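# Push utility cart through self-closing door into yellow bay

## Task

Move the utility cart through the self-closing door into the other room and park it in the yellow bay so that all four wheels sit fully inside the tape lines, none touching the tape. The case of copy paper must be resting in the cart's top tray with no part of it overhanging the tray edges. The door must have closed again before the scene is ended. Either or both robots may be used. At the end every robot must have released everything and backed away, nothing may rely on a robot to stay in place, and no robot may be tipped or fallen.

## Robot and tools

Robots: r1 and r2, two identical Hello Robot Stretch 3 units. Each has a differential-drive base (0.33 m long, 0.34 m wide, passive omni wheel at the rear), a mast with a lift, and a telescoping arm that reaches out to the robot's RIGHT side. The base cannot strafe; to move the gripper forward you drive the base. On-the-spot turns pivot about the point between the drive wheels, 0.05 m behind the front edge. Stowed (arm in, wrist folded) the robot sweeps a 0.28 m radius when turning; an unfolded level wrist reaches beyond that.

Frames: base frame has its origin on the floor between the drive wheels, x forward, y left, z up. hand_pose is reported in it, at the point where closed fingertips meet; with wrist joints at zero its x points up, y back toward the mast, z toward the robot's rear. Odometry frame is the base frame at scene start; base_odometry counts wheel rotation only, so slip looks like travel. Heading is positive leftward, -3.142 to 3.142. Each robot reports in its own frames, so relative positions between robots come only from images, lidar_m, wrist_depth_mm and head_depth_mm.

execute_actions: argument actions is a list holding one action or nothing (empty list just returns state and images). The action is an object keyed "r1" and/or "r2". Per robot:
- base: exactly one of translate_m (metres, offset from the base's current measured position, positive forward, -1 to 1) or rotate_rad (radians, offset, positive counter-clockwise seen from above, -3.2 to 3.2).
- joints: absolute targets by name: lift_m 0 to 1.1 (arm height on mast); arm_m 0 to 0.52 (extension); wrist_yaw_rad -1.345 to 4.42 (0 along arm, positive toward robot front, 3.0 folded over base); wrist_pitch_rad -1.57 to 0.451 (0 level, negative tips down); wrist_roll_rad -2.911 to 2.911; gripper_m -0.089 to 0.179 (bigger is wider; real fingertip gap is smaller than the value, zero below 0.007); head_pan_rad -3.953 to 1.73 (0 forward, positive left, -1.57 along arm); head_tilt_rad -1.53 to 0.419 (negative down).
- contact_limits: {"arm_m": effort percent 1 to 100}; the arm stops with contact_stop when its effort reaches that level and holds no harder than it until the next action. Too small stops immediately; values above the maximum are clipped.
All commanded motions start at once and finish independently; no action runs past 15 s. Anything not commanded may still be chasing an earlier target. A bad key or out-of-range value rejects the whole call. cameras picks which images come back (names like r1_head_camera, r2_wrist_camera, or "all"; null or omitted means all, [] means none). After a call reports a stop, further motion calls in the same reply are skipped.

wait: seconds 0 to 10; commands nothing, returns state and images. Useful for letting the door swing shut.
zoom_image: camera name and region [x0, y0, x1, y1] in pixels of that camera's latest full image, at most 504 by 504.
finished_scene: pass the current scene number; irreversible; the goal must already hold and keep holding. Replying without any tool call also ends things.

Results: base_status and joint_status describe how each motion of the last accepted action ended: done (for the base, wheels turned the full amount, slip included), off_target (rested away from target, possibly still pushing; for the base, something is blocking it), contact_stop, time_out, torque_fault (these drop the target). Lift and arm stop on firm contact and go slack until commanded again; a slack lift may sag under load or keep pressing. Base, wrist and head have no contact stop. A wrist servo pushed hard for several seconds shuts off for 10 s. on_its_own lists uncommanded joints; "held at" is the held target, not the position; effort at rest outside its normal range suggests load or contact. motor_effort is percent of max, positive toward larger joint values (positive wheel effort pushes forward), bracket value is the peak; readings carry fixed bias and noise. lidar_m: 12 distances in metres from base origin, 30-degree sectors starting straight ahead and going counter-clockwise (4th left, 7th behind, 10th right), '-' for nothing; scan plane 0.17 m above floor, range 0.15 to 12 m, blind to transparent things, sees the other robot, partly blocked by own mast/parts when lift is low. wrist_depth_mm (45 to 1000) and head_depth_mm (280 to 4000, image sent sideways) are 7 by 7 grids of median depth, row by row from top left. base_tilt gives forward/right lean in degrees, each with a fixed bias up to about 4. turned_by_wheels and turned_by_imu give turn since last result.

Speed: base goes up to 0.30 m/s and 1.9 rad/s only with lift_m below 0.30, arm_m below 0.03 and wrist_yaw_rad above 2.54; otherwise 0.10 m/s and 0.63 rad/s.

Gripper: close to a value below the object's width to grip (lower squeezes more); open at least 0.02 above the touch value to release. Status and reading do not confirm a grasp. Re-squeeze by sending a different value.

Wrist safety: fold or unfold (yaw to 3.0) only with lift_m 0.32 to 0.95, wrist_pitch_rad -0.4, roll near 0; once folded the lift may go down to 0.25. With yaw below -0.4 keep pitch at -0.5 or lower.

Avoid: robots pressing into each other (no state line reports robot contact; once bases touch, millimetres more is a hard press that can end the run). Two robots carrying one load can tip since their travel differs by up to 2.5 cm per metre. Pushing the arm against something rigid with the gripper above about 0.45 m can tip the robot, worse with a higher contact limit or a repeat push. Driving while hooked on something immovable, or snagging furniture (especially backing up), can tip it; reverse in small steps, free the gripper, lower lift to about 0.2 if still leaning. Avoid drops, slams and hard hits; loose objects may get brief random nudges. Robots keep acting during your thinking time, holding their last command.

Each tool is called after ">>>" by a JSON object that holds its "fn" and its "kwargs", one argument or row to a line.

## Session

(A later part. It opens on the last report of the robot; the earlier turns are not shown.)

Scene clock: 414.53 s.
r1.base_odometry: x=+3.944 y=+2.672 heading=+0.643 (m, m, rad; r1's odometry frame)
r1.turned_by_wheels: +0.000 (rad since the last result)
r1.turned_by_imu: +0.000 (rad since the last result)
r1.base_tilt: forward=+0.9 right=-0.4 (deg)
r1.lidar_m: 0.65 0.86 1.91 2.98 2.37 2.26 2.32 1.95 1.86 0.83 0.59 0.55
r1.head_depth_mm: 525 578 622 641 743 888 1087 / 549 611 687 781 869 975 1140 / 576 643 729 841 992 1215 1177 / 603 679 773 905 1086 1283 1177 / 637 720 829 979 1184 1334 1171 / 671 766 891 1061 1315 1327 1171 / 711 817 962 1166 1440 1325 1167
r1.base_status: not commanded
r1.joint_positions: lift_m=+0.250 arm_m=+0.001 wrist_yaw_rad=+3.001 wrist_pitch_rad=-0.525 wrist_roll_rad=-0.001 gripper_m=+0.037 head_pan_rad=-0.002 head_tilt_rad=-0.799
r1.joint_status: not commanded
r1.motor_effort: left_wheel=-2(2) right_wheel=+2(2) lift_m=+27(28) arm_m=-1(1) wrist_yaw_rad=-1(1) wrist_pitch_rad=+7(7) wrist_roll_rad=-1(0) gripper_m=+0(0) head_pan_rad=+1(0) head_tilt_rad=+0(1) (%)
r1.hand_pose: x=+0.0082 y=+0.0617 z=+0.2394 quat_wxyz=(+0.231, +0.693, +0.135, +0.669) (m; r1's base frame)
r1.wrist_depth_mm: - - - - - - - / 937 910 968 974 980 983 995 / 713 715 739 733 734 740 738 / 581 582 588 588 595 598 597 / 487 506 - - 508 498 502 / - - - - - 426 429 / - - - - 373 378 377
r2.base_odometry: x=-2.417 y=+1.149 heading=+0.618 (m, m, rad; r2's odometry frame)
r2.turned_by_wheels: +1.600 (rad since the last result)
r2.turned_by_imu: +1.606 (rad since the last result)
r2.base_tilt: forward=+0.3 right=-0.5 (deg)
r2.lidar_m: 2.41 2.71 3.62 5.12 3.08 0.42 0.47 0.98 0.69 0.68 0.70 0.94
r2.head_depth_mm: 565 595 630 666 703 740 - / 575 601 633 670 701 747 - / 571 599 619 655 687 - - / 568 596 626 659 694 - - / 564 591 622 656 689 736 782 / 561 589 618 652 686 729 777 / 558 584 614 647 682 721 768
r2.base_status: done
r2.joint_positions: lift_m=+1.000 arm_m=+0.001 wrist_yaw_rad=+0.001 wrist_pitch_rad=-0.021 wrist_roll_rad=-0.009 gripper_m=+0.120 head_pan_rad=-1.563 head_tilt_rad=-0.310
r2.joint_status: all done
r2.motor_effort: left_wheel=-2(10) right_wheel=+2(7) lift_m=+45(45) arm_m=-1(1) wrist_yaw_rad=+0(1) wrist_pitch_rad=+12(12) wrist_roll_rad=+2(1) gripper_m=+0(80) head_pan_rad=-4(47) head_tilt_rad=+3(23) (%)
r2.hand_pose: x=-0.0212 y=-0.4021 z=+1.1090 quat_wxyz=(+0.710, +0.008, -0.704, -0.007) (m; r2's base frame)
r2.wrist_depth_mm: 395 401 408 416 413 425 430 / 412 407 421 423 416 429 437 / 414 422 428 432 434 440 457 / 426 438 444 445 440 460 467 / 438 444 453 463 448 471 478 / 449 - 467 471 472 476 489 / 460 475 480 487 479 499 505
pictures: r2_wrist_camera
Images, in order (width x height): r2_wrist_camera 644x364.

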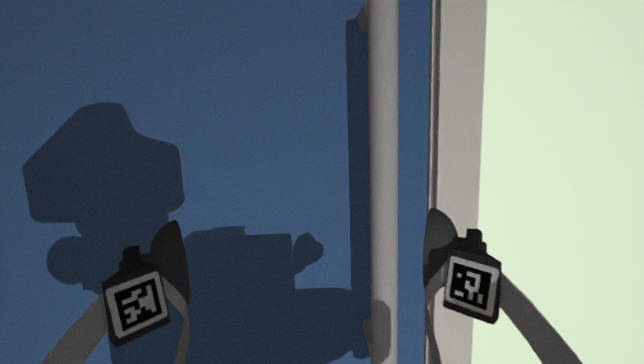

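>>> {"fn": "execute_actions", "kwargs": {
  "actions": [
    {"r2":{"base":{"translate_m":-0.075},"joints":{"arm_m":0.23}},"r1":{"base":{"translate_m":0.35}}}
  ],
  "cameras": []
}}

>>> {"fn": "execute_actions", "kwargs": {
  "actions": [
    {"r2":{"joints":{"gripper_m":-0.06}}}
  ],
  "cameras": []
}}

>>> {"fn": "execute_actions", "kwargs": {
  "actions": [
    {"r2":{"joints":{"arm_m":0.0},"contact_limits":{"arm_m":34}},"r1":{"base":{"translate_m":0.45}}}
  ],
  "cameras": []
}}

>>> {"fn": "execute_actions", "kwargs": {
  "actions": [
    {"r2":{"base":{"rotate_rad":1.0},"joints":{"wrist_yaw_rad":-0.75,"wrist_pitch_rad":-0.5}},"r1":{"base":{"translate_m":0.2}}}
  ],
  "cameras": []
}}

>>> {"fn": "execute_actions", "kwargs": {
  "actions": [
    {"r2":{"base":{"translate_m":0.3}},"r1":{"base":{"translate_m":0.4}}}
  ],
  "cameras": []
}}

>>> {"fn": "execute_actions", "kwargs": {
  "actions": [
    {"r2":{"base":{"translate_m":0.3}},"r1":{"base":{"translate_m":0.4}}}
  ],
  "cameras": []
}}

>>> {"fn": "execute_actions", "kwargs": {
  "actions": [
    {"r2":{"base":{"translate_m":0.3}},"r1":{"base":{"translate_m":0.4}}}
  ],
  "cameras": []
}}

>>> {"fn": "execute_actions", "kwargs": {
  "actions": [
    {"r2":{"base":{"translate_m":0.3}},"r1":{"base":{"translate_m":0.4}}}
  ],
  "cameras": ["r2_nav_camera"]
}}

Scene clock: 418.63 s.
r1.base_odometry: x=+4.224 y=+2.882 heading=+0.643 (m, m, rad; r1's odometry frame)
r1.turned_by_wheels: +0.000 (rad since the last result)
r1.turned_by_imu: -0.001 (rad since the last result)
r1.base_tilt: forward=+0.9 right=-0.4 (deg)
r1.lidar_m: 0.33 0.44 0.83 2.81 2.69 2.57 2.64 2.12 1.15 0.37 0.25 0.26
r1.head_depth_mm: - 286 310 352 408 483 570 / - 293 328 376 439 527 661 / 285 307 348 402 476 581 749 / 292 324 371 432 518 647 860 / 304 344 396 468 569 729 1013 / 321 366 425 509 631 833 1130 / 339 391 460 558 712 978 1166
r1.base_status: done
r1.joint_positions: lift_m=+0.250 arm_m=+0.001 wrist_yaw_rad=+3.001 wrist_pitch_rad=-0.525 wrist_roll_rad=-0.001 gripper_m=+0.037 head_pan_rad=-0.002 head_tilt_rad=-0.799
r1.joint_status: not commanded
r1.motor_effort: left_wheel=-2(9) right_wheel=+2(10) lift_m=+27(26) arm_m=-1(1) wrist_yaw_rad=-1(1) wrist_pitch_rad=+7(6) wrist_roll_rad=+0(0) gripper_m=+0(0) head_pan_rad=+0(1) head_tilt_rad=+0(1) (%)
r1.hand_pose: x=+0.0082 y=+0.0617 z=+0.2394 quat_wxyz=(+0.231, +0.693, +0.135, +0.669) (m; r1's base frame)
r1.wrist_depth_mm: - - - - - - 657 / 945 910 974 972 982 974 687 / 715 722 738 743 741 738 676 / 584 580 585 592 594 593 572 / 487 509 - - 512 499 500 / - - - - - 427 427 / - - - - 372 378 377
r2.base_odometry: x=-2.478 y=+1.106 heading=+0.618 (m, m, rad; r2's odometry frame)
r2.turned_by_wheels: +0.000 (rad since the last result)
r2.turned_by_imu: +0.001 (rad since the last result)
r2.base_tilt: forward=+0.4 right=-0.5 (deg)
r2.lidar_m: 2.41 2.79 3.77 5.11 2.99 0.36 0.41 0.71 0.71 0.68 0.70 0.94
r2.head_depth_mm: 579 608 642 663 - 763 811 / 567 594 627 654 - 752 795 / 575 596 630 653 - 750 787 / 571 595 560 647 - 748 789 / 566 595 625 652 697 737 782 / 562 590 619 653 688 729 776 / 559 586 617 647 685 725 769
r2.base_status: done
r2.joint_positions: lift_m=+1.000 arm_m=+0.230 wrist_yaw_rad=+0.000 wrist_pitch_rad=-0.021 wrist_roll_rad=-0.009 gripper_m=+0.120 head_pan_rad=-1.563 head_tilt_rad=-0.310
r2.joint_status: all done
r2.motor_effort: left_wheel=-2(9) right_wheel=+1(3) lift_m=+45(44) arm_m=+4(5) wrist_yaw_rad=+0(0) wrist_pitch_rad=+12(12) wrist_roll_rad=+1(2) gripper_m=+0(0) head_pan_rad=-4(4) head_tilt_rad=+4(4) (%)
r2.hand_pose: x=-0.0214 y=-0.6304 z=+1.1090 quat_wxyz=(+0.710, +0.008, -0.704, -0.007) (m; r2's base frame)
r2.wrist_depth_mm: 190 192 195 122 199 189 206 / 195 197 200 125 205 195 210 / 200 203 205 127 209 199 216 / 204 207 210 133 214 204 222 / 209 211 214 135 220 210 228 / 214 - 222 139 225 217 234 / 219 227 227 143 235 222 242
pictures: none
No camera images: the call's "cameras" was empty. Leave "cameras" out to get every camera's image.

Scene clock: 421.07 s.
r1.base_odometry: x=+4.224 y=+2.882 heading=+0.643 (m, m, rad; r1's odometry frame)
r1.turned_by_wheels: +0.000 (rad since the last result)
r1.turned_by_imu: +0.000 (rad since the last result)
r1.base_tilt: forward=+0.9 right=-0.4 (deg)
r1.lidar_m: 0.33 0.44 0.83 2.81 2.69 2.56 2.63 2.12 1.14 0.37 0.25 0.26
r1.head_depth_mm: - 286 311 353 408 484 569 / - 293 328 376 439 529 661 / 285 307 348 402 475 583 750 / 292 325 371 432 518 645 860 / 304 344 396 468 569 730 1011 / 321 366 427 509 632 838 1134 / 340 391 460 559 711 977 1170
r1.base_status: not commanded
r1.joint_positions: lift_m=+0.250 arm_m=+0.001 wrist_yaw_rad=+3.001 wrist_pitch_rad=-0.525 wrist_roll_rad=-0.001 gripper_m=+0.037 head_pan_rad=-0.002 head_tilt_rad=-0.799
r1.joint_status: not commanded
r1.motor_effort: left_wheel=-2(3) right_wheel=+2(2) lift_m=+27(27) arm_m=-1(1) wrist_yaw_rad=-1(1) wrist_pitch_rad=+6(6) wrist_roll_rad=-1(0) gripper_m=+0(0) head_pan_rad=+0(0) head_tilt_rad=-1(0) (%)
r1.hand_pose: x=+0.0082 y=+0.0617 z=+0.2394 quat_wxyz=(+0.231, +0.693, +0.135, +0.669) (m; r1's base frame)
r1.wrist_depth_mm: - - - - - - 653 / 962 931 978 962 978 986 688 / 717 720 734 737 744 744 687 / 579 579 586 583 600 595 577 / 486 512 - - 511 497 500 / - - - - - 430 431 / - - - - 374 374 378
r2.base_odometry: x=-2.478 y=+1.106 heading=+0.618 (m, m, rad; r2's odometry frame)
r2.turned_by_wheels: +0.000 (rad since the last result)
r2.turned_by_imu: -0.007 (rad since the last result)
r2.base_tilt: forward=+0.3 right=-0.3 (deg)
r2.lidar_m: 2.36 2.77 3.71 5.10 3.02 0.36 0.41 0.71 0.71 0.68 0.70 0.94
r2.head_depth_mm: 577 606 640 664 - 762 812 / 565 596 628 650 - 755 797 / 567 596 625 650 - 748 790 / 567 593 556 573 - 743 787 / 563 591 619 654 691 733 780 / 558 584 617 649 686 726 772 / 554 582 609 642 680 721 768
r2.base_status: not commanded
r2.joint_positions: lift_m=+1.000 arm_m=+0.231 wrist_yaw_rad=-0.006 wrist_pitch_rad=-0.017 wrist_roll_rad=-0.009 gripper_m=-0.059 head_pan_rad=-1.563 head_tilt_rad=-0.310
r2.joint_status: all done
r2.motor_effort: left_wheel=+0(6) right_wheel=+1(8) lift_m=+44(45) arm_m=-8(8) wrist_yaw_rad=+4(10) wrist_pitch_rad=+9(11) wrist_roll_rad=+2(2) gripper_m=-32(100) head_pan_rad=-4(3) head_tilt_rad=+4(3) (%)
r2.hand_pose: x=-0.0229 y=-0.6317 z=+1.1100 quat_wxyz=(+0.710, +0.004, -0.704, -0.008) (m; r2's base frame)
r2.wrist_depth_mm: 185 187 190 118 196 187 205 / 189 191 194 121 201 193 210 / 194 195 200 124 206 198 216 / 198 200 204 127 211 202 220 / 203 207 210 130 215 209 228 / 207 211 - 133 213 215 235 / 214 217 224 137 230 222 241
pictures: none
No camera images: the call's "cameras" was empty. Leave "cameras" out to get every camera's image.

Scene clock: 426.63 s.
r1.base_odometry: x=+4.584 y=+3.151 heading=+0.642 (m, m, rad; r1's odometry frame)
r1.turned_by_wheels: +0.000 (rad since the last result)
r1.turned_by_imu: -0.771 (rad since the last result)
r1.base_tilt: forward=+0.9 right=-0.4 (deg)
r1.lidar_m: - - 0.15 0.19 2.68 3.07 2.79 2.80 2.43 2.08 0.15 0.15
r1.head_depth_mm: - - - - - - - / - - - - - - - / - - - - - - - / - - - - - - - / - - - - - - - / - - - - - - - / - - - - - - -
r1.base_status: done
r1.joint_positions: lift_m=+0.250 arm_m=+0.001 wrist_yaw_rad=+2.999 wrist_pitch_rad=-0.524 wrist_roll_rad=+0.000 gripper_m=+0.037 head_pan_rad=-0.001 head_tilt_rad=-0.795
r1.joint_status: not commanded
r1.on_its_own: right_wheel is at rest, and its effort (+23) is outside its rest range (-18 to +18)
r1.motor_effort: left_wheel=+2(100) right_wheel=+23(100) lift_m=+28(30) arm_m=-4(8) wrist_yaw_rad=+2(56) wrist_pitch_rad=+6(8) wrist_roll_rad=-1(1) gripper_m=+0(0) head_pan_rad=+0(1) head_tilt_rad=-3(7) (%)
r1.hand_pose: x=+0.0087 y=+0.0616 z=+0.2395 quat_wxyz=(+0.232, +0.694, +0.134, +0.668) (m; r1's base frame)
r1.wrist_depth_mm: - - 621 286 177 128 100 / 952 925 705 313 187 133 104 / 725 725 700 349 199 139 107 / 581 589 590 395 212 145 111 / 489 508 - - 211 153 115 / - - - - - 160 119 / - - - - 261 162 124
r2.base_odometry: x=-2.478 y=+1.106 heading=+0.618 (m, m, rad; r2's odometry frame)
r2.turned_by_wheels: +0.000 (rad since the last result)
r2.turned_by_imu: +0.117 (rad since the last result)
r2.base_tilt: forward=+0.3 right=-0.4 (deg)
r2.lidar_m: 2.72 2.91 4.23 5.11 0.34 0.34 0.42 0.89 0.67 0.67 0.72 1.03
r2.head_depth_mm: 552 579 612 647 683 714 - / 558 583 612 647 678 712 - / 565 591 613 644 681 - - / 567 596 625 659 690 - - / 568 596 629 661 700 742 787 / 572 600 629 665 704 746 791 / 573 604 634 669 704 749 799
r2.base_status: not commanded
r2.joint_positions: lift_m=+1.000 arm_m=+0.001 wrist_yaw_rad=+0.000 wrist_pitch_rad=-0.019 wrist_roll_rad=-0.009 gripper_m=-0.053 head_pan_rad=-1.565 head_tilt_rad=-0.305
r2.joint_status: all done
joint sent to its limit — the command would take r2.arm_m past its lower limit, so that joint was sent only as far as its limit.
r2.on_its_own: gripper_m is held at -0.053, not at your -0.060, by its stall guard, which is not easing now
r2.motor_effort: left_wheel=+0(66) right_wheel=-1(30) lift_m=+37(44) arm_m=+0(16) wrist_yaw_rad=+1(25) wrist_pitch_rad=+10(13) wrist_roll_rad=+1(2) gripper_m=-19(32) head_pan_rad=-3(3) head_tilt_rad=+1(3) (%)
r2.contact_limits: arm_m 34 (drawing in: default 20, maximum 34; extending or still: default 30, maximum 48)
r2.hand_pose: x=-0.0214 y=-0.4022 z=+1.1097 quat_wxyz=(+0.710, +0.007, -0.704, -0.007) (m; r2's base frame)
r2.wrist_depth_mm: 425 427 420 405 403 401 391 / 442 434 427 414 413 416 406 / 453 443 445 432 423 417 413 / 464 453 459 437 431 428 424 / 483 476 464 449 443 440 431 / 492 479 479 - 449 451 443 / 506 502 493 473 461 465 461
pictures: none
No camera images: the call's "cameras" was empty. Leave "cameras" out to get every camera's image.

Scene clock: 429.33 s.
r1.base_odometry: x=+4.744 y=+3.271 heading=+0.642 (m, m, rad; r1's odometry frame)
r1.turned_by_wheels: -0.001 (rad since the last result)
r1.turned_by_imu: -0.013 (rad since the last result)
r1.base_tilt: forward=+0.9 right=-0.4 (deg)
r1.lidar_m: - - 0.15 0.19 0.76 3.07 2.79 2.79 2.44 2.07 0.45 -
r1.head_depth_mm: - - - - - - - / - - - - - - - / - - - - - - - / - - - - - - - / - - - - - - - / - - - - - - - / - - - - - - -
r1.base_status: translate_m off_target (by the wheels' count: +0.1998 of +0.2000)
r1.joint_positions: lift_m=+0.250 arm_m=+0.001 wrist_yaw_rad=+3.000 wrist_pitch_rad=-0.525 wrist_roll_rad=+0.001 gripper_m=+0.037 head_pan_rad=-0.001 head_tilt_rad=-0.797
r1.joint_status: not commanded
r1.on_its_own: right_wheel is at rest, and its effort (+41) is outside its rest range (-18 to +18)
r1.motor_effort: left_wheel=+16(100) right_wheel=+41(98) lift_m=+29(29) arm_m=-1(4) wrist_yaw_rad=+0(8) wrist_pitch_rad=+6(7) wrist_roll_rad=-1(2) gripper_m=+0(0) head_pan_rad=+0(1) head_tilt_rad=-2(4) (%)
r1.hand_pose: x=+0.0083 y=+0.0617 z=+0.2394 quat_wxyz=(+0.232, +0.694, +0.135, +0.668) (m; r1's base frame)
r1.wrist_depth_mm: - - 598 280 175 127 100 / 929 930 671 308 185 133 103 / 720 718 698 342 197 139 107 / 587 586 591 385 210 145 111 / 488 506 - - 209 152 115 / - - - - - 160 119 / - - - - 260 162 124
r2.base_odometry: x=-2.478 y=+1.106 heading=+1.618 (m, m, rad; r2's odometry frame)
r2.turned_by_wheels: +1.000 (rad since the last result)
r2.turned_by_imu: +1.004 (rad since the last result)
r2.base_tilt: forward=+0.4 right=-0.5 (deg)
r2.lidar_m: 4.02 5.12 0.34 0.34 0.41 0.92 0.68 0.67 0.71 1.00 2.72 2.86
r2.head_depth_mm: 790 815 850 876 912 969 - / 874 915 951 993 1044 1093 - / 1009 1056 1104 1158 1223 1287 - / 1174 1239 1311 1389 1462 1560 1621 / 1408 1500 1595 1701 1845 1951 1644 / 1750 1867 2044 2247 2495 2122 1634 / 2293 2472 2611 2725 2842 2129 1641
r2.base_status: done
r2.joint_positions: lift_m=+1.000 arm_m=+0.001 wrist_yaw_rad=-0.749 wrist_pitch_rad=-0.512 wrist_roll_rad=-0.009 gripper_m=-0.053 head_pan_rad=-1.565 head_tilt_rad=-0.305
r2.joint_status: all done
r2.on_its_own: gripper_m is held at -0.053, not at your -0.060, by its stall guard, which is not easing now
r2.motor_effort: left_wheel=-2(7) right_wheel=+2(5) lift_m=+38(38) arm_m=-1(1) wrist_yaw_rad=+0(3) wrist_pitch_rad=+7(9) wrist_roll_rad=+2(1) gripper_m=-19(19) head_pan_rad=-3(3) head_tilt_rad=+2(2) (%)
r2.hand_pose: x=-0.1655 y=-0.3013 z=+0.9920 quat_wxyz=(+0.574, -0.081, -0.699, -0.418) (m; r2's base frame)
r2.wrist_depth_mm: 621 572 525 487 445 417 374 / 710 650 576 533 491 450 403 / 817 731 654 594 536 491 444 / 980 835 742 661 601 542 487 / - - 852 713 672 607 539 / - - - - 750 676 602 / - - - - 883 785 684
pictures: none
No camera images: the call's "cameras" was empty. Leave "cameras" out to get every camera's image.

Scene clock: 433.27 s.
r1.base_odometry: x=+5.064 y=+3.510 heading=+0.642 (m, m, rad; r1's odometry frame)
r1.turned_by_wheels: +0.000 (rad since the last result)
r1.turned_by_imu: -0.002 (rad since the last result)
r1.base_tilt: forward=+0.9 right=-0.4 (deg)
r1.lidar_m: - - 0.15 0.18 0.76 3.08 2.80 2.79 2.44 2.07 0.43 -
r1.head_depth_mm: - - - - - - - / - - - - - - - / - - - - - - - / - - - - - - - / - - - - - - - / - - - - - - - / - - - - - - -
r1.base_status: translate_m off_target (by the wheels' count: +0.3996 of +0.4000)
r1.joint_positions: lift_m=+0.250 arm_m=+0.001 wrist_yaw_rad=+3.000 wrist_pitch_rad=-0.525 wrist_roll_rad=+0.001 gripper_m=+0.037 head_pan_rad=-0.001 head_tilt_rad=-0.797
r1.joint_status: not commanded
r1.on_its_own: left_wheel is at rest, and its effort (+75) is outside its rest range (-18 to +18); right_wheel is at rest, and its effort (+45) is outside its rest range (-18 to +18)
r1.motor_effort: left_wheel=+75(82) right_wheel=+45(47) lift_m=+29(29) arm_m=-1(1) wrist_yaw_rad=+0(0) wrist_pitch_rad=+6(6) wrist_roll_rad=-1(1) gripper_m=+1(0) head_pan_rad=+0(0) head_tilt_rad=-2(2) (%)
r1.hand_pose: x=+0.0083 y=+0.0617 z=+0.2394 quat_wxyz=(+0.232, +0.694, +0.135, +0.668) (m; r1's base frame)
r1.wrist_depth_mm: - - 586 278 174 127 100 / 946 919 663 306 185 133 104 / 720 725 695 340 196 138 107 / 584 588 591 380 209 144 110 / 484 505 - - 209 152 114 / - - - - - 159 119 / - - - - 257 162 124
r2.base_odometry: x=-2.492 y=+1.405 heading=+1.618 (m, m, rad; r2's odometry frame)
r2.turned_by_wheels: +0.000 (rad since the last result)
r2.turned_by_imu: +0.001 (rad since the last result)
r2.base_tilt: forward=+0.4 right=-0.4 (deg)
r2.lidar_m: 3.82 4.86 2.96 0.54 0.42 0.55 0.96 0.94 0.99 1.40 2.58 2.71
r2.head_depth_mm: 1114 1156 1193 1243 1296 1354 - / 1251 1299 1360 1413 1476 1540 - / 1430 1485 1567 1642 1731 1823 - / 1662 1766 1843 1964 2067 2042 1688 / 1974 2104 2244 2418 2542 2123 1631 / 2386 2482 2634 2786 2855 2122 1645 / 2317 2419 2508 2626 2697 2129 1628
r2.base_status: done
r2.joint_positions: lift_m=+1.000 arm_m=+0.001 wrist_yaw_rad=-0.749 wrist_pitch_rad=-0.512 wrist_roll_rad=-0.009 gripper_m=-0.053 head_pan_rad=-1.565 head_tilt_rad=-0.305
r2.joint_status: not commanded
r2.on_its_own: gripper_m is held at -0.053, not at your -0.060, by its stall guard, which is not easing now
r2.motor_effort: left_wheel=-3(5) right_wheel=+2(5) lift_m=+38(38) arm_m=-1(1) wrist_yaw_rad=-1(1) wrist_pitch_rad=+7(7) wrist_roll_rad=+2(2) gripper_m=-19(19) head_pan_rad=-2(2) head_tilt_rad=+1(1) (%)
r2.hand_pose: x=-0.1655 y=-0.3013 z=+0.9920 quat_wxyz=(+0.574, -0.081, -0.699, -0.418) (m; r2's base frame)
r2.wrist_depth_mm: 965 916 810 756 709 637 605 / - 993 923 829 764 716 642 / - - - 908 840 767 725 / - - - - 944 836 776 / - - - - - 934 856 / - - - - - - 936 / - - - - - - -
pictures: none
No camera images: the call's "cameras" was empty. Leave "cameras" out to get every camera's image.

Scene clock: 437.23 s.
r1.base_odometry: x=+5.384 y=+3.750 heading=+0.643 (m, m, rad; r1's odometry frame)
r1.turned_by_wheels: +0.000 (rad since the last result)
r1.turned_by_imu: +0.000 (rad since the last result)
r1.base_tilt: forward=+0.9 right=-0.4 (deg)
r1.lidar_m: - - 0.15 0.18 0.76 3.06 2.80 2.79 2.44 2.07 0.43 -
r1.head_depth_mm: - - - - - - - / - - - - - - - / - - - - - - - / - - - - - - - / - - - - - - - / - - - - - - - / - - - - - - -
r1.base_status: translate_m off_target (by the wheels' count: +0.3996 of +0.4000)
r1.joint_positions: lift_m=+0.250 arm_m=+0.001 wrist_yaw_rad=+3.000 wrist_pitch_rad=-0.525 wrist_roll_rad=+0.001 gripper_m=+0.037 head_pan_rad=-0.001 head_tilt_rad=-0.797
r1.joint_status: not commanded
r1.on_its_own: left_wheel is at rest, and its effort (+75) is outside its rest range (-18 to +18); right_wheel is at rest, and its effort (+45) is outside its rest range (-18 to +18)
r1.motor_effort: left_wheel=+75(77) right_wheel=+45(45) lift_m=+29(29) arm_m=-1(1) wrist_yaw_rad=+0(0) wrist_pitch_rad=+6(6) wrist_roll_rad=+0(2) gripper_m=+0(0) head_pan_rad=+0(0) head_tilt_rad=-2(2) (%)
r1.hand_pose: x=+0.0083 y=+0.0617 z=+0.2394 quat_wxyz=(+0.232, +0.694, +0.135, +0.668) (m; r1's base frame)
r1.wrist_depth_mm: - - 579 279 174 127 100 / 951 925 654 307 185 132 103 / 716 725 694 340 196 138 107 / 581 578 586 381 209 145 110 / 492 504 - - 209 152 115 / - - - - - 159 119 / - - - - 259 162 124
r2.base_odometry: x=-2.506 y=+1.705 heading=+1.618 (m, m, rad; r2's odometry frame)
r2.turned_by_wheels: +0.000 (rad since the last result)
r2.turned_by_imu: +0.001 (rad since the last result)
r2.base_tilt: forward=+0.3 right=-0.5 (deg)
r2.lidar_m: 3.60 4.58 3.15 2.37 0.65 0.60 1.24 1.21 1.27 1.79 2.44 2.57
r2.head_depth_mm: 1446 1488 1556 1607 1676 1751 - / 1611 1686 1755 1828 1901 1946 - / 1845 1921 2021 2115 2230 2088 - / 2159 2262 2422 2550 2614 2122 1693 / 2392 2516 2664 2746 2796 2129 1641 / 2294 2415 2499 2577 2710 2125 1649 / 2166 2269 2371 2492 2553 2126 1646
r2.base_status: done
r2.joint_positions: lift_m=+1.000 arm_m=+0.001 wrist_yaw_rad=-0.749 wrist_pitch_rad=-0.512 wrist_roll_rad=-0.009 gripper_m=-0.053 head_pan_rad=-1.565 head_tilt_rad=-0.305
r2.joint_status: not commanded
r2.on_its_own: gripper_m is held at -0.053, not at your -0.060, by its stall guard, which is not easing now
r2.motor_effort: left_wheel=-2(4) right_wheel=+1(5) lift_m=+39(38) arm_m=-1(1) wrist_yaw_rad=+0(0) wrist_pitch_rad=+7(7) wrist_roll_rad=+2(1) gripper_m=-19(19) head_pan_rad=-3(3) head_tilt_rad=+1(1) (%)
r2.hand_pose: x=-0.1655 y=-0.3013 z=+0.9920 quat_wxyz=(+0.574, -0.081, -0.699, -0.418) (m; r2's base frame)
r2.wrist_depth_mm: - - - - 940 878 842 / - - - - - 957 888 / - - - - - - 965 / - - - - - - - / - - - - - - - / - - - - - - - / - - - - - - -
pictures: none
No camera images: the call's "cameras" was empty. Leave "cameras" out to get every camera's image.

Scene clock: 441.20 s.
r1.base_odometry: x=+5.704 y=+3.989 heading=+0.643 (m, m, rad; r1's odometry frame)
r1.turned_by_wheels: +0.000 (rad since the last result)
r1.turned_by_imu: +0.000 (rad since the last result)
r1.base_tilt: forward=+0.9 right=-0.4 (deg)
r1.lidar_m: - - 0.15 0.18 0.76 3.05 2.80 2.79 2.45 2.07 0.43 -
r1.head_depth_mm: - - - - - - - / - - - - - - - / - - - - - - - / - - - - - - - / - - - - - - - / - - - - - - - / - - - - - - -
r1.base_status: translate_m off_target (by the wheels' count: +0.3996 of +0.4000)
r1.joint_positions: lift_m=+0.250 arm_m=+0.001 wrist_yaw_rad=+3.000 wrist_pitch_rad=-0.525 wrist_roll_rad=+0.001 gripper_m=+0.037 head_pan_rad=-0.001 head_tilt_rad=-0.797
r1.joint_status: not commanded
r1.on_its_own: left_wheel is at rest, and its effort (+75) is outside its rest range (-18 to +18); right_wheel is at rest, and its effort (+45) is outside its rest range (-18 to +18)
r1.motor_effort: left_wheel=+75(78) right_wheel=+45(46) lift_m=+29(29) arm_m=-1(1) wrist_yaw_rad=+0(0) wrist_pitch_rad=+6(6) wrist_roll_rad=-1(1) gripper_m=+0(0) head_pan_rad=+0(0) head_tilt_rad=-2(3) (%)
r1.hand_pose: x=+0.0083 y=+0.0617 z=+0.2394 quat_wxyz=(+0.232, +0.694, +0.135, +0.668) (m; r1's base frame)
r1.wrist_depth_mm: - - 591 279 174 127 100 / 929 918 665 306 184 132 103 / 717 718 690 341 196 139 107 / 584 590 587 381 209 145 111 / 490 508 - - 208 151 115 / - - - - - 160 119 / - - - - 258 162 124
r2.base_odometry: x=-2.520 y=+2.005 heading=+1.618 (m, m, rad; r2's odometry frame)
r2.turned_by_wheels: +0.000 (rad since the last result)
r2.turned_by_imu: +0.001 (rad since the last result)
r2.base_tilt: forward=+0.4 right=-0.4 (deg)
r2.lidar_m: 3.40 4.30 3.33 2.53 0.98 0.87 1.52 1.48 1.55 2.18 2.30 2.41
r2.head_depth_mm: 1764 1823 1900 1980 2030 2096 - / 1997 2073 2138 2253 2368 2107 - / 2283 2368 2494 2568 2649 2101 - / 2376 2505 2617 2769 2825 2108 1684 / 2275 2387 2511 2606 2660 2114 1647 / 2188 2268 2364 2439 2562 2132 1643 / 2049 2138 2226 2322 2435 2118 1639
r2.base_status: done
r2.joint_positions: lift_m=+1.000 arm_m=+0.001 wrist_yaw_rad=-0.749 wrist_pitch_rad=-0.512 wrist_roll_rad=-0.009 gripper_m=-0.053 head_pan_rad=-1.565 head_tilt_rad=-0.305
r2.joint_status: not commanded
r2.on_its_own: gripper_m is held at -0.053, not at your -0.060, by its stall guard, which is not easing now
r2.motor_effort: left_wheel=-2(4) right_wheel=+2(6) lift_m=+38(39) arm_m=-1(1) wrist_yaw_rad=+0(1) wrist_pitch_rad=+7(7) wrist_roll_rad=+2(2) gripper_m=-19(19) head_pan_rad=-3(3) head_tilt_rad=+2(1) (%)
r2.hand_pose: x=-0.1655 y=-0.3013 z=+0.9920 quat_wxyz=(+0.574, -0.081, -0.699, -0.418) (m; r2's base frame)
r2.wrist_depth_mm: - - - - - - - / - - - - - - - / - - - - - - - / - - - - - - - / - - - - - - - / - - - - - - - / - - - - - - -
pictures: none
No camera images: the call's "cameras" was empty. Leave "cameras" out to get every camera's image.

Scene clock: 445.17 s.
r1.base_odometry: x=+6.024 y=+4.229 heading=+0.643 (m, m, rad; r1's odometry frame)
r1.turned_by_wheels: +0.000 (rad since the last result)
r1.turned_by_imu: +0.000 (rad since the last result)
r1.base_tilt: forward=+0.9 right=-0.4 (deg)
r1.lidar_m: - - 0.15 0.18 0.76 3.06 2.80 2.79 2.44 2.07 0.43 -
r1.head_depth_mm: - - - - - - - / - - - - - - - / - - - - - - - / - - - - - - - / - - - - - - - / - - - - - - - / - - - - - - -
r1.base_status: translate_m off_target (by the wheels' count: +0.3996 of +0.4000)
r1.joint_positions: lift_m=+0.250 arm_m=+0.001 wrist_yaw_rad=+3.000 wrist_pitch_rad=-0.525 wrist_roll_rad=+0.001 gripper_m=+0.037 head_pan_rad=-0.001 head_tilt_rad=-0.797
r1.joint_status: not commanded
r1.on_its_own: left_wheel is at rest, and its effort (+75) is outside its rest range (-18 to +18); right_wheel is at rest, and its effort (+45) is outside its rest range (-18 to +18)
r1.motor_effort: left_wheel=+75(76) right_wheel=+45(46) lift_m=+29(28) arm_m=-1(1) wrist_yaw_rad=+0(1) wrist_pitch_rad=+6(6) wrist_roll_rad=-1(1) gripper_m=+0(0) head_pan_rad=+0(0) head_tilt_rad=-2(2) (%)
r1.hand_pose: x=+0.0083 y=+0.0617 z=+0.2394 quat_wxyz=(+0.232, +0.694, +0.135, +0.668) (m; r1's base frame)
r1.wrist_depth_mm: - - 587 277 174 127 100 / 943 927 660 307 185 132 103 / 727 725 690 339 197 138 107 / 584 581 586 382 210 144 110 / 488 506 - - 209 151 115 / - - - - - 160 119 / - - - - 259 163 124
r2.base_odometry: x=-2.534 y=+2.304 heading=+1.618 (m, m, rad; r2's odometry frame)
r2.turned_by_wheels: +0.000 (rad since the last result)
r2.turned_by_imu: +0.001 (rad since the last result)
r2.base_tilt: forward=+0.3 right=-0.4 (deg)
r2.lidar_m: 3.20 4.06 3.53 2.66 2.62 1.15 1.79 1.74 1.83 2.22 2.17 2.27
r2.head_depth_mm: 2123 2180 2258 2337 2444 2288 - / 2373 2479 2582 2671 2720 2104 - / 2372 2523 2633 2761 2851 2086 - / 2231 2347 2465 2592 2696 2109 1686 / 2146 2221 2345 2446 2554 2101 1624 / 2047 2139 2185 2286 2415 2132 1641 / 1928 1997 2084 2155 2292 2115 1648
r2.base_status: done
r2.joint_positions: lift_m=+1.000 arm_m=+0.001 wrist_yaw_rad=-0.749 wrist_pitch_rad=-0.512 wrist_roll_rad=-0.009 gripper_m=-0.053 head_pan_rad=-1.565 head_tilt_rad=-0.305
r2.joint_status: not commanded
r2.on_its_own: gripper_m is held at -0.053, not at your -0.060, by its stall guard, which is not easing now
r2.motor_effort: left_wheel=-2(4) right_wheel=+1(5) lift_m=+38(38) arm_m=-1(1) wrist_yaw_rad=+0(0) wrist_pitch_rad=+7(7) wrist_roll_rad=+1(2) gripper_m=-19(19) head_pan_rad=-2(3) head_tilt_rad=+2(1) (%)
r2.hand_pose: x=-0.1655 y=-0.3013 z=+0.9920 quat_wxyz=(+0.574, -0.081, -0.699, -0.418) (m; r2's base frame)
r2.wrist_depth_mm: - - - - - - - / - - - - - - - / - - - - - - - / - - - - - - - / - - - - - - - / - - - - - - - / - - - - - - -
pictures: r2_nav_camera (sideways: a quarter turn counterclockwise sets it upright)
Images, in order (width x height): r2_nav_camera 672x504.

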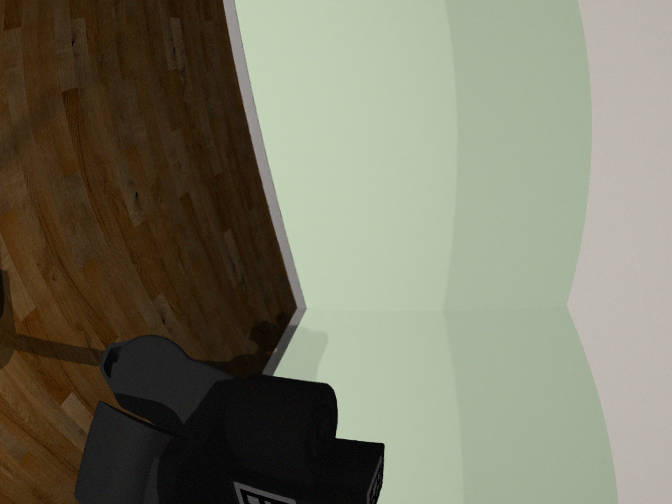

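Grip slipped off. Return r2 to the same pose.

>>> {"fn": "execute_actions", "kwargs": {
  "actions": [
    {"r2":{"base":{"translate_m":-1.0},"joints":{"wrist_yaw_rad":0,"wrist_pitch_rad":0,"gripper_m":0.12}},"r1":{"base":{"translate_m":-0.3}}}
  ],
  "cameras": []
}}

>>> {"fn": "execute_actions", "kwargs": {
  "actions": [
    {"r2":{"base":{"translate_m":-0.2}}}
  ],
  "cameras": []
}}

>>> {"fn": "execute_actions", "kwargs": {
  "actions": [
    {"r2":{"base":{"rotate_rad":-1.1}}}
  ],
  "cameras": ["r2_wrist_camera","r1_nav_camera"]
}}

Scene clock: 456.80 s.
r1.base_odometry: x=+5.784 y=+4.049 heading=+0.643 (m, m, rad; r1's odometry frame)
r1.turned_by_wheels: +0.000 (rad since the last result)
r1.turned_by_imu: +0.000 (rad since the last result)
r1.base_tilt: forward=+0.9 right=-0.4 (deg)
r1.lidar_m: 0.38 0.38 0.44 0.73 2.61 2.95 2.51 2.51 2.54 2.15 0.66 0.36
r1.head_depth_mm: 306 330 360 413 526 714 1054 / 332 366 407 452 515 630 944 / 327 370 426 498 590 704 900 / 319 359 412 482 583 735 997 / 310 349 398 464 555 692 918 / 303 339 385 447 531 656 854 / 295 329 373 431 508 619 796
r1.base_status: done
r1.joint_positions: lift_m=+0.250 arm_m=+0.001 wrist_yaw_rad=+3.000 wrist_pitch_rad=-0.525 wrist_roll_rad=+0.001 gripper_m=+0.037 head_pan_rad=-0.001 head_tilt_rad=-0.797
r1.joint_status: not commanded
r1.motor_effort: left_wheel=+0(60) right_wheel=+0(35) lift_m=+29(28) arm_m=-2(1) wrist_yaw_rad=-1(0) wrist_pitch_rad=+6(6) wrist_roll_rad=-1(1) gripper_m=+0(0) head_pan_rad=+0(0) head_tilt_rad=-2(3) (%)
r1.hand_pose: x=+0.0083 y=+0.0617 z=+0.2394 quat_wxyz=(+0.232, +0.694, +0.135, +0.668) (m; r1's base frame)
r1.wrist_depth_mm: - - - 772 594 434 342 / 946 915 953 858 629 457 354 / 723 723 721 736 667 473 367 / 583 581 588 589 587 495 377 / 491 507 - - 514 479 394 / - - - - - 427 407 / - - - - 375 375 377
r2.base_odometry: x=-2.487 y=+1.306 heading=+1.617 (m, m, rad; r2's odometry frame)
r2.turned_by_wheels: +0.000 (rad since the last result)
r2.turned_by_imu: +0.003 (rad since the last result)
r2.base_tilt: forward=+0.4 right=-0.5 (deg)
r2.lidar_m: 3.89 4.94 2.90 0.37 0.34 0.62 0.86 0.85 0.90 1.27 2.63 2.76
r2.head_depth_mm: 999 1040 1080 1125 1167 1242 - / 1129 1171 1222 1270 1317 1353 - / 1293 1336 1403 1470 1555 - - / 1491 1581 1665 1761 1860 - - / 1792 1894 2029 2175 2297 2124 1619 / 2234 2396 2564 2781 2833 2079 1640 / 2362 2450 2540 2643 2754 2127 1640
r2.base_status: done
r2.joint_positions: lift_m=+1.000 arm_m=+0.001 wrist_yaw_rad=-0.002 wrist_pitch_rad=-0.022 wrist_roll_rad=-0.009 gripper_m=+0.120 head_pan_rad=-1.565 head_tilt_rad=-0.305
r2.joint_status: all done
r2.motor_effort: left_wheel=-2(8) right_wheel=+2(3) lift_m=+38(38) arm_m=-1(1) wrist_yaw_rad=+2(0) wrist_pitch_rad=+12(12) wrist_roll_rad=+1(1) gripper_m=+0(82) head_pan_rad=-3(3) head_tilt_rad=+2(2) (%)
r2.hand_pose: x=-0.0219 y=-0.4021 z=+1.1089 quat_wxyz=(+0.710, +0.008, -0.704, -0.009) (m; r2's base frame)
r2.wrist_depth_mm: - - - - 927 715 582 / - - - - 992 746 588 / - - - - - 754 601 / - - - - - 763 606 / - - - - - 763 620 / - - - - - 745 639 / - - - - - 858 641
pictures: none
No camera images: the call's "cameras" was empty. Leave "cameras" out to get every camera's image.

Scene clock: 459.77 s.
r1.base_odometry: x=+5.784 y=+4.049 heading=+0.643 (m, m, rad; r1's odometry frame)
r1.turned_by_wheels: +0.000 (rad since the last result)
r1.turned_by_imu: +0.000 (rad since the last result)
r1.base_tilt: forward=+0.9 right=-0.4 (deg)
r1.lidar_m: 0.38 0.38 0.44 0.73 2.61 2.96 2.51 2.51 2.55 2.16 0.66 0.37
r1.head_depth_mm: 305 330 360 413 526 713 1049 / 332 366 407 451 513 631 945 / 328 370 426 499 590 703 899 / 319 359 412 482 582 735 995 / 311 349 398 464 556 693 920 / 302 339 385 446 530 654 855 / 295 329 374 431 508 620 794
r1.base_status: not commanded
r1.joint_positions: lift_m=+0.250 arm_m=+0.001 wrist_yaw_rad=+3.000 wrist_pitch_rad=-0.525 wrist_roll_rad=+0.001 gripper_m=+0.037 head_pan_rad=-0.001 head_tilt_rad=-0.797
r1.joint_status: not commanded
r1.motor_effort: left_wheel=+0(0) right_wheel=+0(0) lift_m=+29(29) arm_m=-1(1) wrist_yaw_rad=+0(0) wrist_pitch_rad=+6(6) wrist_roll_rad=-1(1) gripper_m=+0(0) head_pan_rad=+1(0) head_tilt_rad=-2(2) (%)
r1.hand_pose: x=+0.0083 y=+0.0617 z=+0.2394 quat_wxyz=(+0.232, +0.694, +0.135, +0.668) (m; r1's base frame)
r1.wrist_depth_mm: - - - 774 606 434 341 / 939 917 977 857 634 453 355 / 725 722 732 730 669 473 365 / 587 583 594 593 583 497 380 / 490 506 - - 508 483 392 / - - - - - 428 410 / - - - - 370 376 377
r2.base_odometry: x=-2.478 y=+1.106 heading=+1.617 (m, m, rad; r2's odometry frame)
r2.turned_by_wheels: +0.000 (rad since the last result)
r2.turned_by_imu: +0.001 (rad since the last result)
r2.base_tilt: forward=+0.4 right=-0.5 (deg)
r2.lidar_m: 4.02 5.12 0.34 0.34 0.41 0.92 0.69 0.67 0.71 1.00 2.72 2.86
r2.head_depth_mm: 790 818 848 879 917 974 - / 878 912 955 997 1030 1061 - / 1008 1053 1106 1165 1222 - - / 1170 1242 1305 1386 1467 - - / 1401 1492 1590 1708 1810 1940 1619 / 1728 1884 2048 2230 2473 2074 1632 / 2298 2480 2607 2794 2815 2124 1636
r2.base_status: done
r2.joint_positions: lift_m=+1.000 arm_m=+0.001 wrist_yaw_rad=-0.001 wrist_pitch_rad=-0.022 wrist_roll_rad=-0.009 gripper_m=+0.120 head_pan_rad=-1.565 head_tilt_rad=-0.305
r2.joint_status: not commanded
r2.motor_effort: left_wheel=-2(8) right_wheel=+2(3) lift_m=+38(38) arm_m=-1(1) wrist_yaw_rad=+1(2) wrist_pitch_rad=+12(12) wrist_roll_rad=+2(2) gripper_m=+0(1) head_pan_rad=-2(3) head_tilt_rad=+2(2) (%)
r2.hand_pose: x=-0.0218 y=-0.4021 z=+1.1089 quat_wxyz=(+0.710, +0.008, -0.704, -0.008) (m; r2's base frame)
r2.wrist_depth_mm: - - - - 718 543 438 / - - - - 727 556 448 / - - - - 754 567 455 / - - - - 782 581 451 / - - - - 818 570 462 / - - - - 846 557 469 / - - - - 834 627 483
pictures: none
No camera images: the call's "cameras" was empty. Leave "cameras" out to get every camera's image.

Scene clock: 462.47 s.
r1.base_odometry: x=+5.784 y=+4.049 heading=+0.643 (m, m, rad; r1's odometry frame)
r1.turned_by_wheels: +0.000 (rad since the last result)
r1.turned_by_imu: +0.000 (rad since the last result)
r1.base_tilt: forward=+0.9 right=-0.4 (deg)
r1.lidar_m: 0.38 0.38 0.43 0.73 2.61 2.96 2.52 2.51 2.54 2.15 0.67 0.37
r1.head_depth_mm: 306 330 360 414 526 714 1052 / 332 365 407 452 514 630 945 / 328 370 426 499 589 703 899 / 319 359 411 483 583 736 995 / 310 349 398 464 555 693 921 / 303 339 385 446 531 653 852 / 295 329 373 430 508 620 794
r1.base_status: not commanded
r1.joint_positions: lift_m=+0.250 arm_m=+0.001 wrist_yaw_rad=+3.000 wrist_pitch_rad=-0.525 wrist_roll_rad=+0.001 gripper_m=+0.037 head_pan_rad=-0.001 head_tilt_rad=-0.797
r1.joint_status: not commanded
r1.motor_effort: left_wheel=+0(0) right_wheel=+0(1) lift_m=+28(29) arm_m=-1(1) wrist_yaw_rad=+0(0) wrist_pitch_rad=+6(6) wrist_roll_rad=-1(1) gripper_m=+0(0) head_pan_rad=+1(0) head_tilt_rad=-2(2) (%)
r1.hand_pose: x=+0.0083 y=+0.0617 z=+0.2394 quat_wxyz=(+0.232, +0.694, +0.135, +0.668) (m; r1's base frame)
r1.wrist_depth_mm: - - - 780 602 435 342 / 944 920 959 840 635 454 352 / 720 731 742 729 673 473 366 / 580 586 594 593 594 494 379 / 488 510 - - 511 483 391 / - - - - - 430 406 / - - - - 372 376 376
r2.base_odometry: x=-2.478 y=+1.106 heading=+0.517 (m, m, rad; r2's odometry frame)
r2.turned_by_wheels: -1.100 (rad since the last result)
r2.turned_by_imu: -1.103 (rad since the last result)
r2.base_tilt: forward=+0.4 right=-0.4 (deg)
r2.lidar_m: 2.47 2.82 3.81 5.12 2.93 0.34 0.39 0.68 0.70 0.67 0.70 0.95
r2.head_depth_mm: 577 605 636 671 708 739 - / 568 597 630 662 697 753 - / 564 589 619 654 688 - - / 569 594 616 648 681 - - / 564 593 618 656 688 731 778 / 562 588 617 651 683 728 771 / 559 585 614 648 681 722 766
r2.base_status: done
r2.joint_positions: lift_m=+1.000 arm_m=+0.001 wrist_yaw_rad=-0.001 wrist_pitch_rad=-0.022 wrist_roll_rad=-0.009 gripper_m=+0.120 head_pan_rad=-1.565 head_tilt_rad=-0.305
r2.joint_status: not commanded
r2.motor_effort: left_wheel=+2(6) right_wheel=-2(5) lift_m=+38(39) arm_m=-1(1) wrist_yaw_rad=+1(1) wrist_pitch_rad=+12(12) wrist_roll_rad=+2(2) gripper_m=+0(0) head_pan_rad=-3(2) head_tilt_rad=+2(2) (%)
r2.hand_pose: x=-0.0216 y=-0.4021 z=+1.1089 quat_wxyz=(+0.710, +0.008, -0.704, -0.008) (m; r2's base frame)
r2.wrist_depth_mm: 399 402 413 410 422 420 429 / 409 413 421 423 425 430 443 / 417 420 429 431 432 444 454 / 430 430 441 435 449 459 461 / 439 444 456 450 445 469 471 / 450 - 466 468 461 480 490 / 458 476 471 476 492 493 499
pictures: r1_nav_camera (sideways: a quarter turn counterclockwise sets it upright), r2_wrist_camera
Images, in order (width x height): r1_nav_camera 672x504, r2_wrist_camera 644x364.

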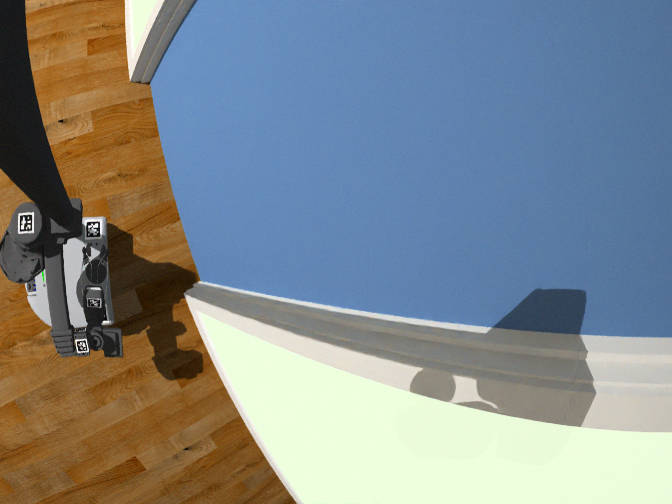

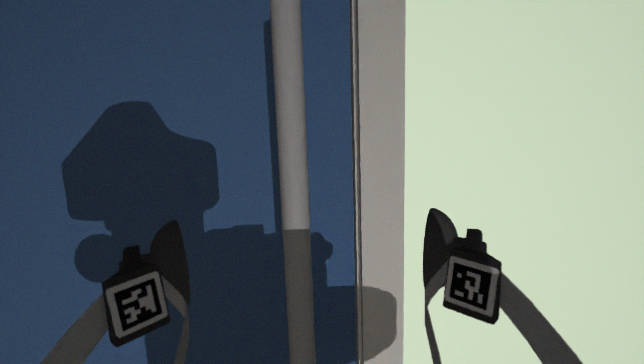

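>>> {"fn": "execute_actions", "kwargs": {
  "actions": [
    {"r2":{"base":{"translate_m":0.03},"joints":{"arm_m":0.25}},"r1":{"base":{"rotate_rad":0.5}}}
  ],
  "cameras": []
}}

>>> {"fn": "execute_actions", "kwargs": {
  "actions": [
    {"r2":{"joints":{"gripper_m":-0.06}}}
  ],
  "cameras": []
}}

>>> {"fn": "execute_actions", "kwargs": {
  "actions": [
    {"r2":{"joints":{"arm_m":0.0},"contact_limits":{"arm_m":34}},"r1":{"base":{"translate_m":0.7}}}
  ],
  "cameras": []
}}

Scene clock: 466.27 s.
r1.base_odometry: x=+5.784 y=+4.049 heading=+1.143 (m, m, rad; r1's odometry frame)
r1.turned_by_wheels: +0.500 (rad since the last result)
r1.turned_by_imu: +0.499 (rad since the last result)
r1.base_tilt: forward=+0.9 right=-0.4 (deg)
r1.lidar_m: 0.38 0.43 0.69 2.61 2.92 2.52 2.51 2.59 2.16 0.71 0.37 0.37
r1.head_depth_mm: 294 328 371 428 506 619 755 / 299 335 380 441 523 644 839 / 305 342 390 454 541 671 885 / 311 350 400 468 562 703 939 / 318 359 411 482 583 737 1003 / 324 367 422 497 606 775 1071 / 331 375 434 514 630 816 1114
r1.base_status: done
r1.joint_positions: lift_m=+0.250 arm_m=+0.001 wrist_yaw_rad=+3.000 wrist_pitch_rad=-0.525 wrist_roll_rad=+0.001 gripper_m=+0.037 head_pan_rad=-0.001 head_tilt_rad=-0.797
r1.joint_status: not commanded
r1.motor_effort: left_wheel=-2(11) right_wheel=+2(10) lift_m=+29(29) arm_m=-1(2) wrist_yaw_rad=-1(1) wrist_pitch_rad=+7(6) wrist_roll_rad=-1(1) gripper_m=+0(0) head_pan_rad=+0(0) head_tilt_rad=-2(2) (%)
r1.hand_pose: x=+0.0083 y=+0.0617 z=+0.2394 quat_wxyz=(+0.232, +0.694, +0.135, +0.668) (m; r1's base frame)
r1.wrist_depth_mm: - - - - - 666 531 / 936 914 952 965 978 703 522 / 721 714 727 730 733 708 514 / 581 583 586 592 593 590 512 / 488 510 - - 510 498 478 / - - - - - 425 424 / - - - - 373 374 373
r2.base_odometry: x=-2.452 y=+1.121 heading=+0.518 (m, m, rad; r2's odometry frame)
r2.turned_by_wheels: +0.000 (rad since the last result)
r2.turned_by_imu: +0.001 (rad since the last result)
r2.base_tilt: forward=+0.4 right=-0.5 (deg)
r2.lidar_m: 2.47 2.78 3.78 5.12 2.98 0.36 0.42 0.73 0.70 0.68 0.70 0.95
r2.head_depth_mm: 575 605 634 663 - 753 804 / 561 592 621 646 - 742 787 / 572 596 625 - - 740 781 / 568 592 557 575 - 733 783 / 564 592 620 651 691 729 778 / 561 589 616 649 683 721 770 / 557 584 612 645 680 720 766
r2.base_status: done
r2.joint_positions: lift_m=+1.000 arm_m=+0.250 wrist_yaw_rad=+0.000 wrist_pitch_rad=-0.021 wrist_roll_rad=-0.009 gripper_m=+0.120 head_pan_rad=-1.565 head_tilt_rad=-0.305
r2.joint_status: all done
r2.motor_effort: left_wheel=+2(8) right_wheel=-2(4) lift_m=+39(38) arm_m=+4(4) wrist_yaw_rad=+1(1) wrist_pitch_rad=+11(12) wrist_roll_rad=+2(2) gripper_m=+0(0) head_pan_rad=-2(3) head_tilt_rad=+1(1) (%)
r2.hand_pose: x=-0.0215 y=-0.6504 z=+1.1092 quat_wxyz=(+0.710, +0.008, -0.704, -0.008) (m; r2's base frame)
r2.wrist_depth_mm: 170 171 173 99 178 168 169 / 174 176 177 102 183 171 184 / 178 180 182 105 187 176 189 / 183 185 186 107 191 181 195 / 187 188 191 111 196 184 200 / 193 - 196 114 201 190 206 / 196 200 203 117 208 198 213
pictures: none
No camera images: the call's "cameras" was empty. Leave "cameras" out to get every camera's image.

Scene clock: 468.73 s.
r1.base_odometry: x=+5.784 y=+4.049 heading=+1.143 (m, m, rad; r1's odometry frame)
r1.turned_by_wheels: +0.000 (rad since the last result)
r1.turned_by_imu: +0.000 (rad since the last result)
r1.base_tilt: forward=+0.9 right=-0.4 (deg)
r1.lidar_m: 0.38 0.43 0.70 2.61 2.92 2.51 2.51 2.59 2.15 0.70 0.36 0.38
r1.head_depth_mm: 294 328 371 429 506 619 755 / 299 335 381 441 523 644 838 / 305 342 390 453 543 673 888 / 311 350 401 467 561 705 941 / 317 358 411 482 582 738 1003 / 324 367 423 498 606 773 1070 / 331 375 434 514 631 813 1109
r1.base_status: not commanded
r1.joint_positions: lift_m=+0.250 arm_m=+0.001 wrist_yaw_rad=+3.000 wrist_pitch_rad=-0.525 wrist_roll_rad=+0.001 gripper_m=+0.037 head_pan_rad=-0.001 head_tilt_rad=-0.797
r1.joint_status: not commanded
r1.motor_effort: left_wheel=-2(2) right_wheel=+2(2) lift_m=+29(29) arm_m=-1(1) wrist_yaw_rad=-1(1) wrist_pitch_rad=+6(6) wrist_roll_rad=-1(1) gripper_m=-1(0) head_pan_rad=+0(0) head_tilt_rad=-2(2) (%)
r1.hand_pose: x=+0.0083 y=+0.0617 z=+0.2394 quat_wxyz=(+0.232, +0.694, +0.135, +0.668) (m; r1's base frame)
r1.wrist_depth_mm: - - - - - 665 535 / 946 916 992 959 994 706 521 / 717 720 735 734 738 701 516 / 579 583 584 589 592 595 510 / 487 513 - - 509 495 481 / - - - - - 429 432 / - - - - 371 376 374
r2.base_odometry: x=-2.452 y=+1.121 heading=+0.517 (m, m, rad; r2's odometry frame)
r2.turned_by_wheels: +0.000 (rad since the last result)
r2.turned_by_imu: +0.000 (rad since the last result)
r2.base_tilt: forward=+0.4 right=-0.4 (deg)
r2.lidar_m: 2.47 2.77 3.76 5.11 2.98 0.36 0.42 0.73 0.71 0.68 0.70 0.94
r2.head_depth_mm: 577 606 635 661 - 754 803 / 562 593 623 645 - 744 787 / 570 595 623 - - 741 779 / 569 592 559 576 - 737 783 / 564 591 619 655 691 731 774 / 562 589 617 650 687 724 771 / 559 586 614 645 680 721 764
r2.base_status: not commanded
r2.joint_positions: lift_m=+1.000 arm_m=+0.250 wrist_yaw_rad=-0.052 wrist_pitch_rad=-0.021 wrist_roll_rad=-0.008 gripper_m=-0.058 head_pan_rad=-1.565 head_tilt_rad=-0.305
r2.joint_status: all done
r2.on_its_own: wrist_yaw_rad is held at -0.047, not at your +0.000, by its stall guard, which is not easing now
r2.motor_effort: left_wheel=+0(7) right_wheel=+1(12) lift_m=+38(38) arm_m=+4(4) wrist_yaw_rad=+3(21) wrist_pitch_rad=+12(12) wrist_roll_rad=+1(2) gripper_m=-35(100) head_pan_rad=-3(2) head_tilt_rad=+1(1) (%)
r2.hand_pose: x=-0.0347 y=-0.6500 z=+1.1092 quat_wxyz=(+0.710, -0.011, -0.704, -0.026) (m; r2's base frame)
r2.wrist_depth_mm: 164 168 171 100 181 173 190 / 168 171 175 102 186 177 196 / 172 176 180 105 190 181 201 / 178 181 183 107 195 186 206 / 181 185 188 110 200 191 212 / 186 189 191 113 200 197 219 / 190 194 200 117 211 202 225
pictures: none
No camera images: the call's "cameras" was empty. Leave "cameras" out to get every camera's image.

Scene clock: 473.83 s.
r1.base_odometry: x=+6.074 y=+4.686 heading=+1.143 (m, m, rad; r1's odometry frame)
r1.turned_by_wheels: +0.000 (rad since the last result)
r1.turned_by_imu: -0.511 (rad since the last result)
r1.base_tilt: forward=+0.9 right=-0.4 (deg)
r1.lidar_m: - - 0.15 0.23 0.60 2.87 2.92 2.91 2.64 0.23 0.15 -
r1.head_depth_mm: - - - - - - - / - - - - - - - / - - - - - - - / - - - - - - - / - - - - - - - / - - - - - - - / - - - - - - -
r1.base_status: done
r1.joint_positions: lift_m=+0.250 arm_m=+0.001 wrist_yaw_rad=+3.000 wrist_pitch_rad=-0.524 wrist_roll_rad=+0.000 gripper_m=+0.037 head_pan_rad=+0.005 head_tilt_rad=-0.804
r1.joint_status: not commanded
r1.motor_effort: left_wheel=+1(69) right_wheel=-1(99) lift_m=+25(29) arm_m=-2(3) wrist_yaw_rad=+0(76) wrist_pitch_rad=+6(7) wrist_roll_rad=-1(1) gripper_m=+0(1) head_pan_rad=-3(24) head_tilt_rad=+2(10) (%)
r1.hand_pose: x=+0.0084 y=+0.0618 z=+0.2396 quat_wxyz=(+0.232, +0.694, +0.135, +0.668) (m; r1's base frame)
r1.wrist_depth_mm: - - - 562 174 103 74 / 942 917 969 604 178 105 74 / 716 722 740 666 184 106 75 / 585 584 588 543 188 108 76 / 493 510 - - 173 110 77 / - - - - - 112 78 / - - - - 204 107 79
r2.base_odometry: x=-2.452 y=+1.121 heading=+0.517 (m, m, rad; r2's odometry frame)
r2.turned_by_wheels: +0.000 (rad since the last result)
r2.turned_by_imu: +0.270 (rad since the last result)
r2.base_tilt: forward=+0.3 right=-0.3 (deg)
r2.lidar_m: 2.74 3.16 5.13 4.12 0.33 0.34 0.48 0.78 0.41 0.42 0.59 1.33
r2.head_depth_mm: 320 334 350 371 391 412 - / 335 351 366 385 404 419 - / 352 366 314 331 346 - - / 371 389 411 433 453 - - / 392 412 436 460 489 524 561 / 416 438 466 494 525 566 611 / 442 469 497 531 570 616 669
r2.base_status: not commanded
r2.joint_positions: lift_m=+1.000 arm_m=+0.002 wrist_yaw_rad=-0.064 wrist_pitch_rad=-0.025 wrist_roll_rad=-0.008 gripper_m=-0.034 head_pan_rad=-1.565 head_tilt_rad=-0.305
r2.joint_status: all done
joint sent to its limit — the command would take r2.arm_m past its lower limit, so that joint was sent only as far as its limit.
r2.on_its_own: wrist_yaw_rad is held at -0.047, not at your +0.000, by its stall guard, which is not easing now; gripper_m is held at -0.035, not at your -0.060, by its stall guard, which is still easing
r2.motor_effort: left_wheel=+0(49) right_wheel=+5(16) lift_m=+38(38) arm_m=-8(15) wrist_yaw_rad=+11(22) wrist_pitch_rad=+14(41) wrist_roll_rad=+2(1) gripper_m=-24(35) head_pan_rad=-3(2) head_tilt_rad=+2(1) (%)
r2.contact_limits: arm_m 34 (drawing in: default 20, maximum 34; extending or still: default 30, maximum 48)
r2.hand_pose: x=-0.0379 y=-0.4022 z=+1.1082 quat_wxyz=(+0.710, -0.014, -0.704, -0.032) (m; r2's base frame)
r2.wrist_depth_mm: 292 252 214 107 165 153 365 / 314 263 220 110 169 157 370 / 327 271 227 114 174 161 379 / 343 279 236 116 178 167 390 / 361 294 250 120 181 171 399 / 381 305 267 123 181 176 413 / 404 325 260 126 197 426 422
pictures: none
No camera images: the call's "cameras" was empty. Leave "cameras" out to get every camera's image.


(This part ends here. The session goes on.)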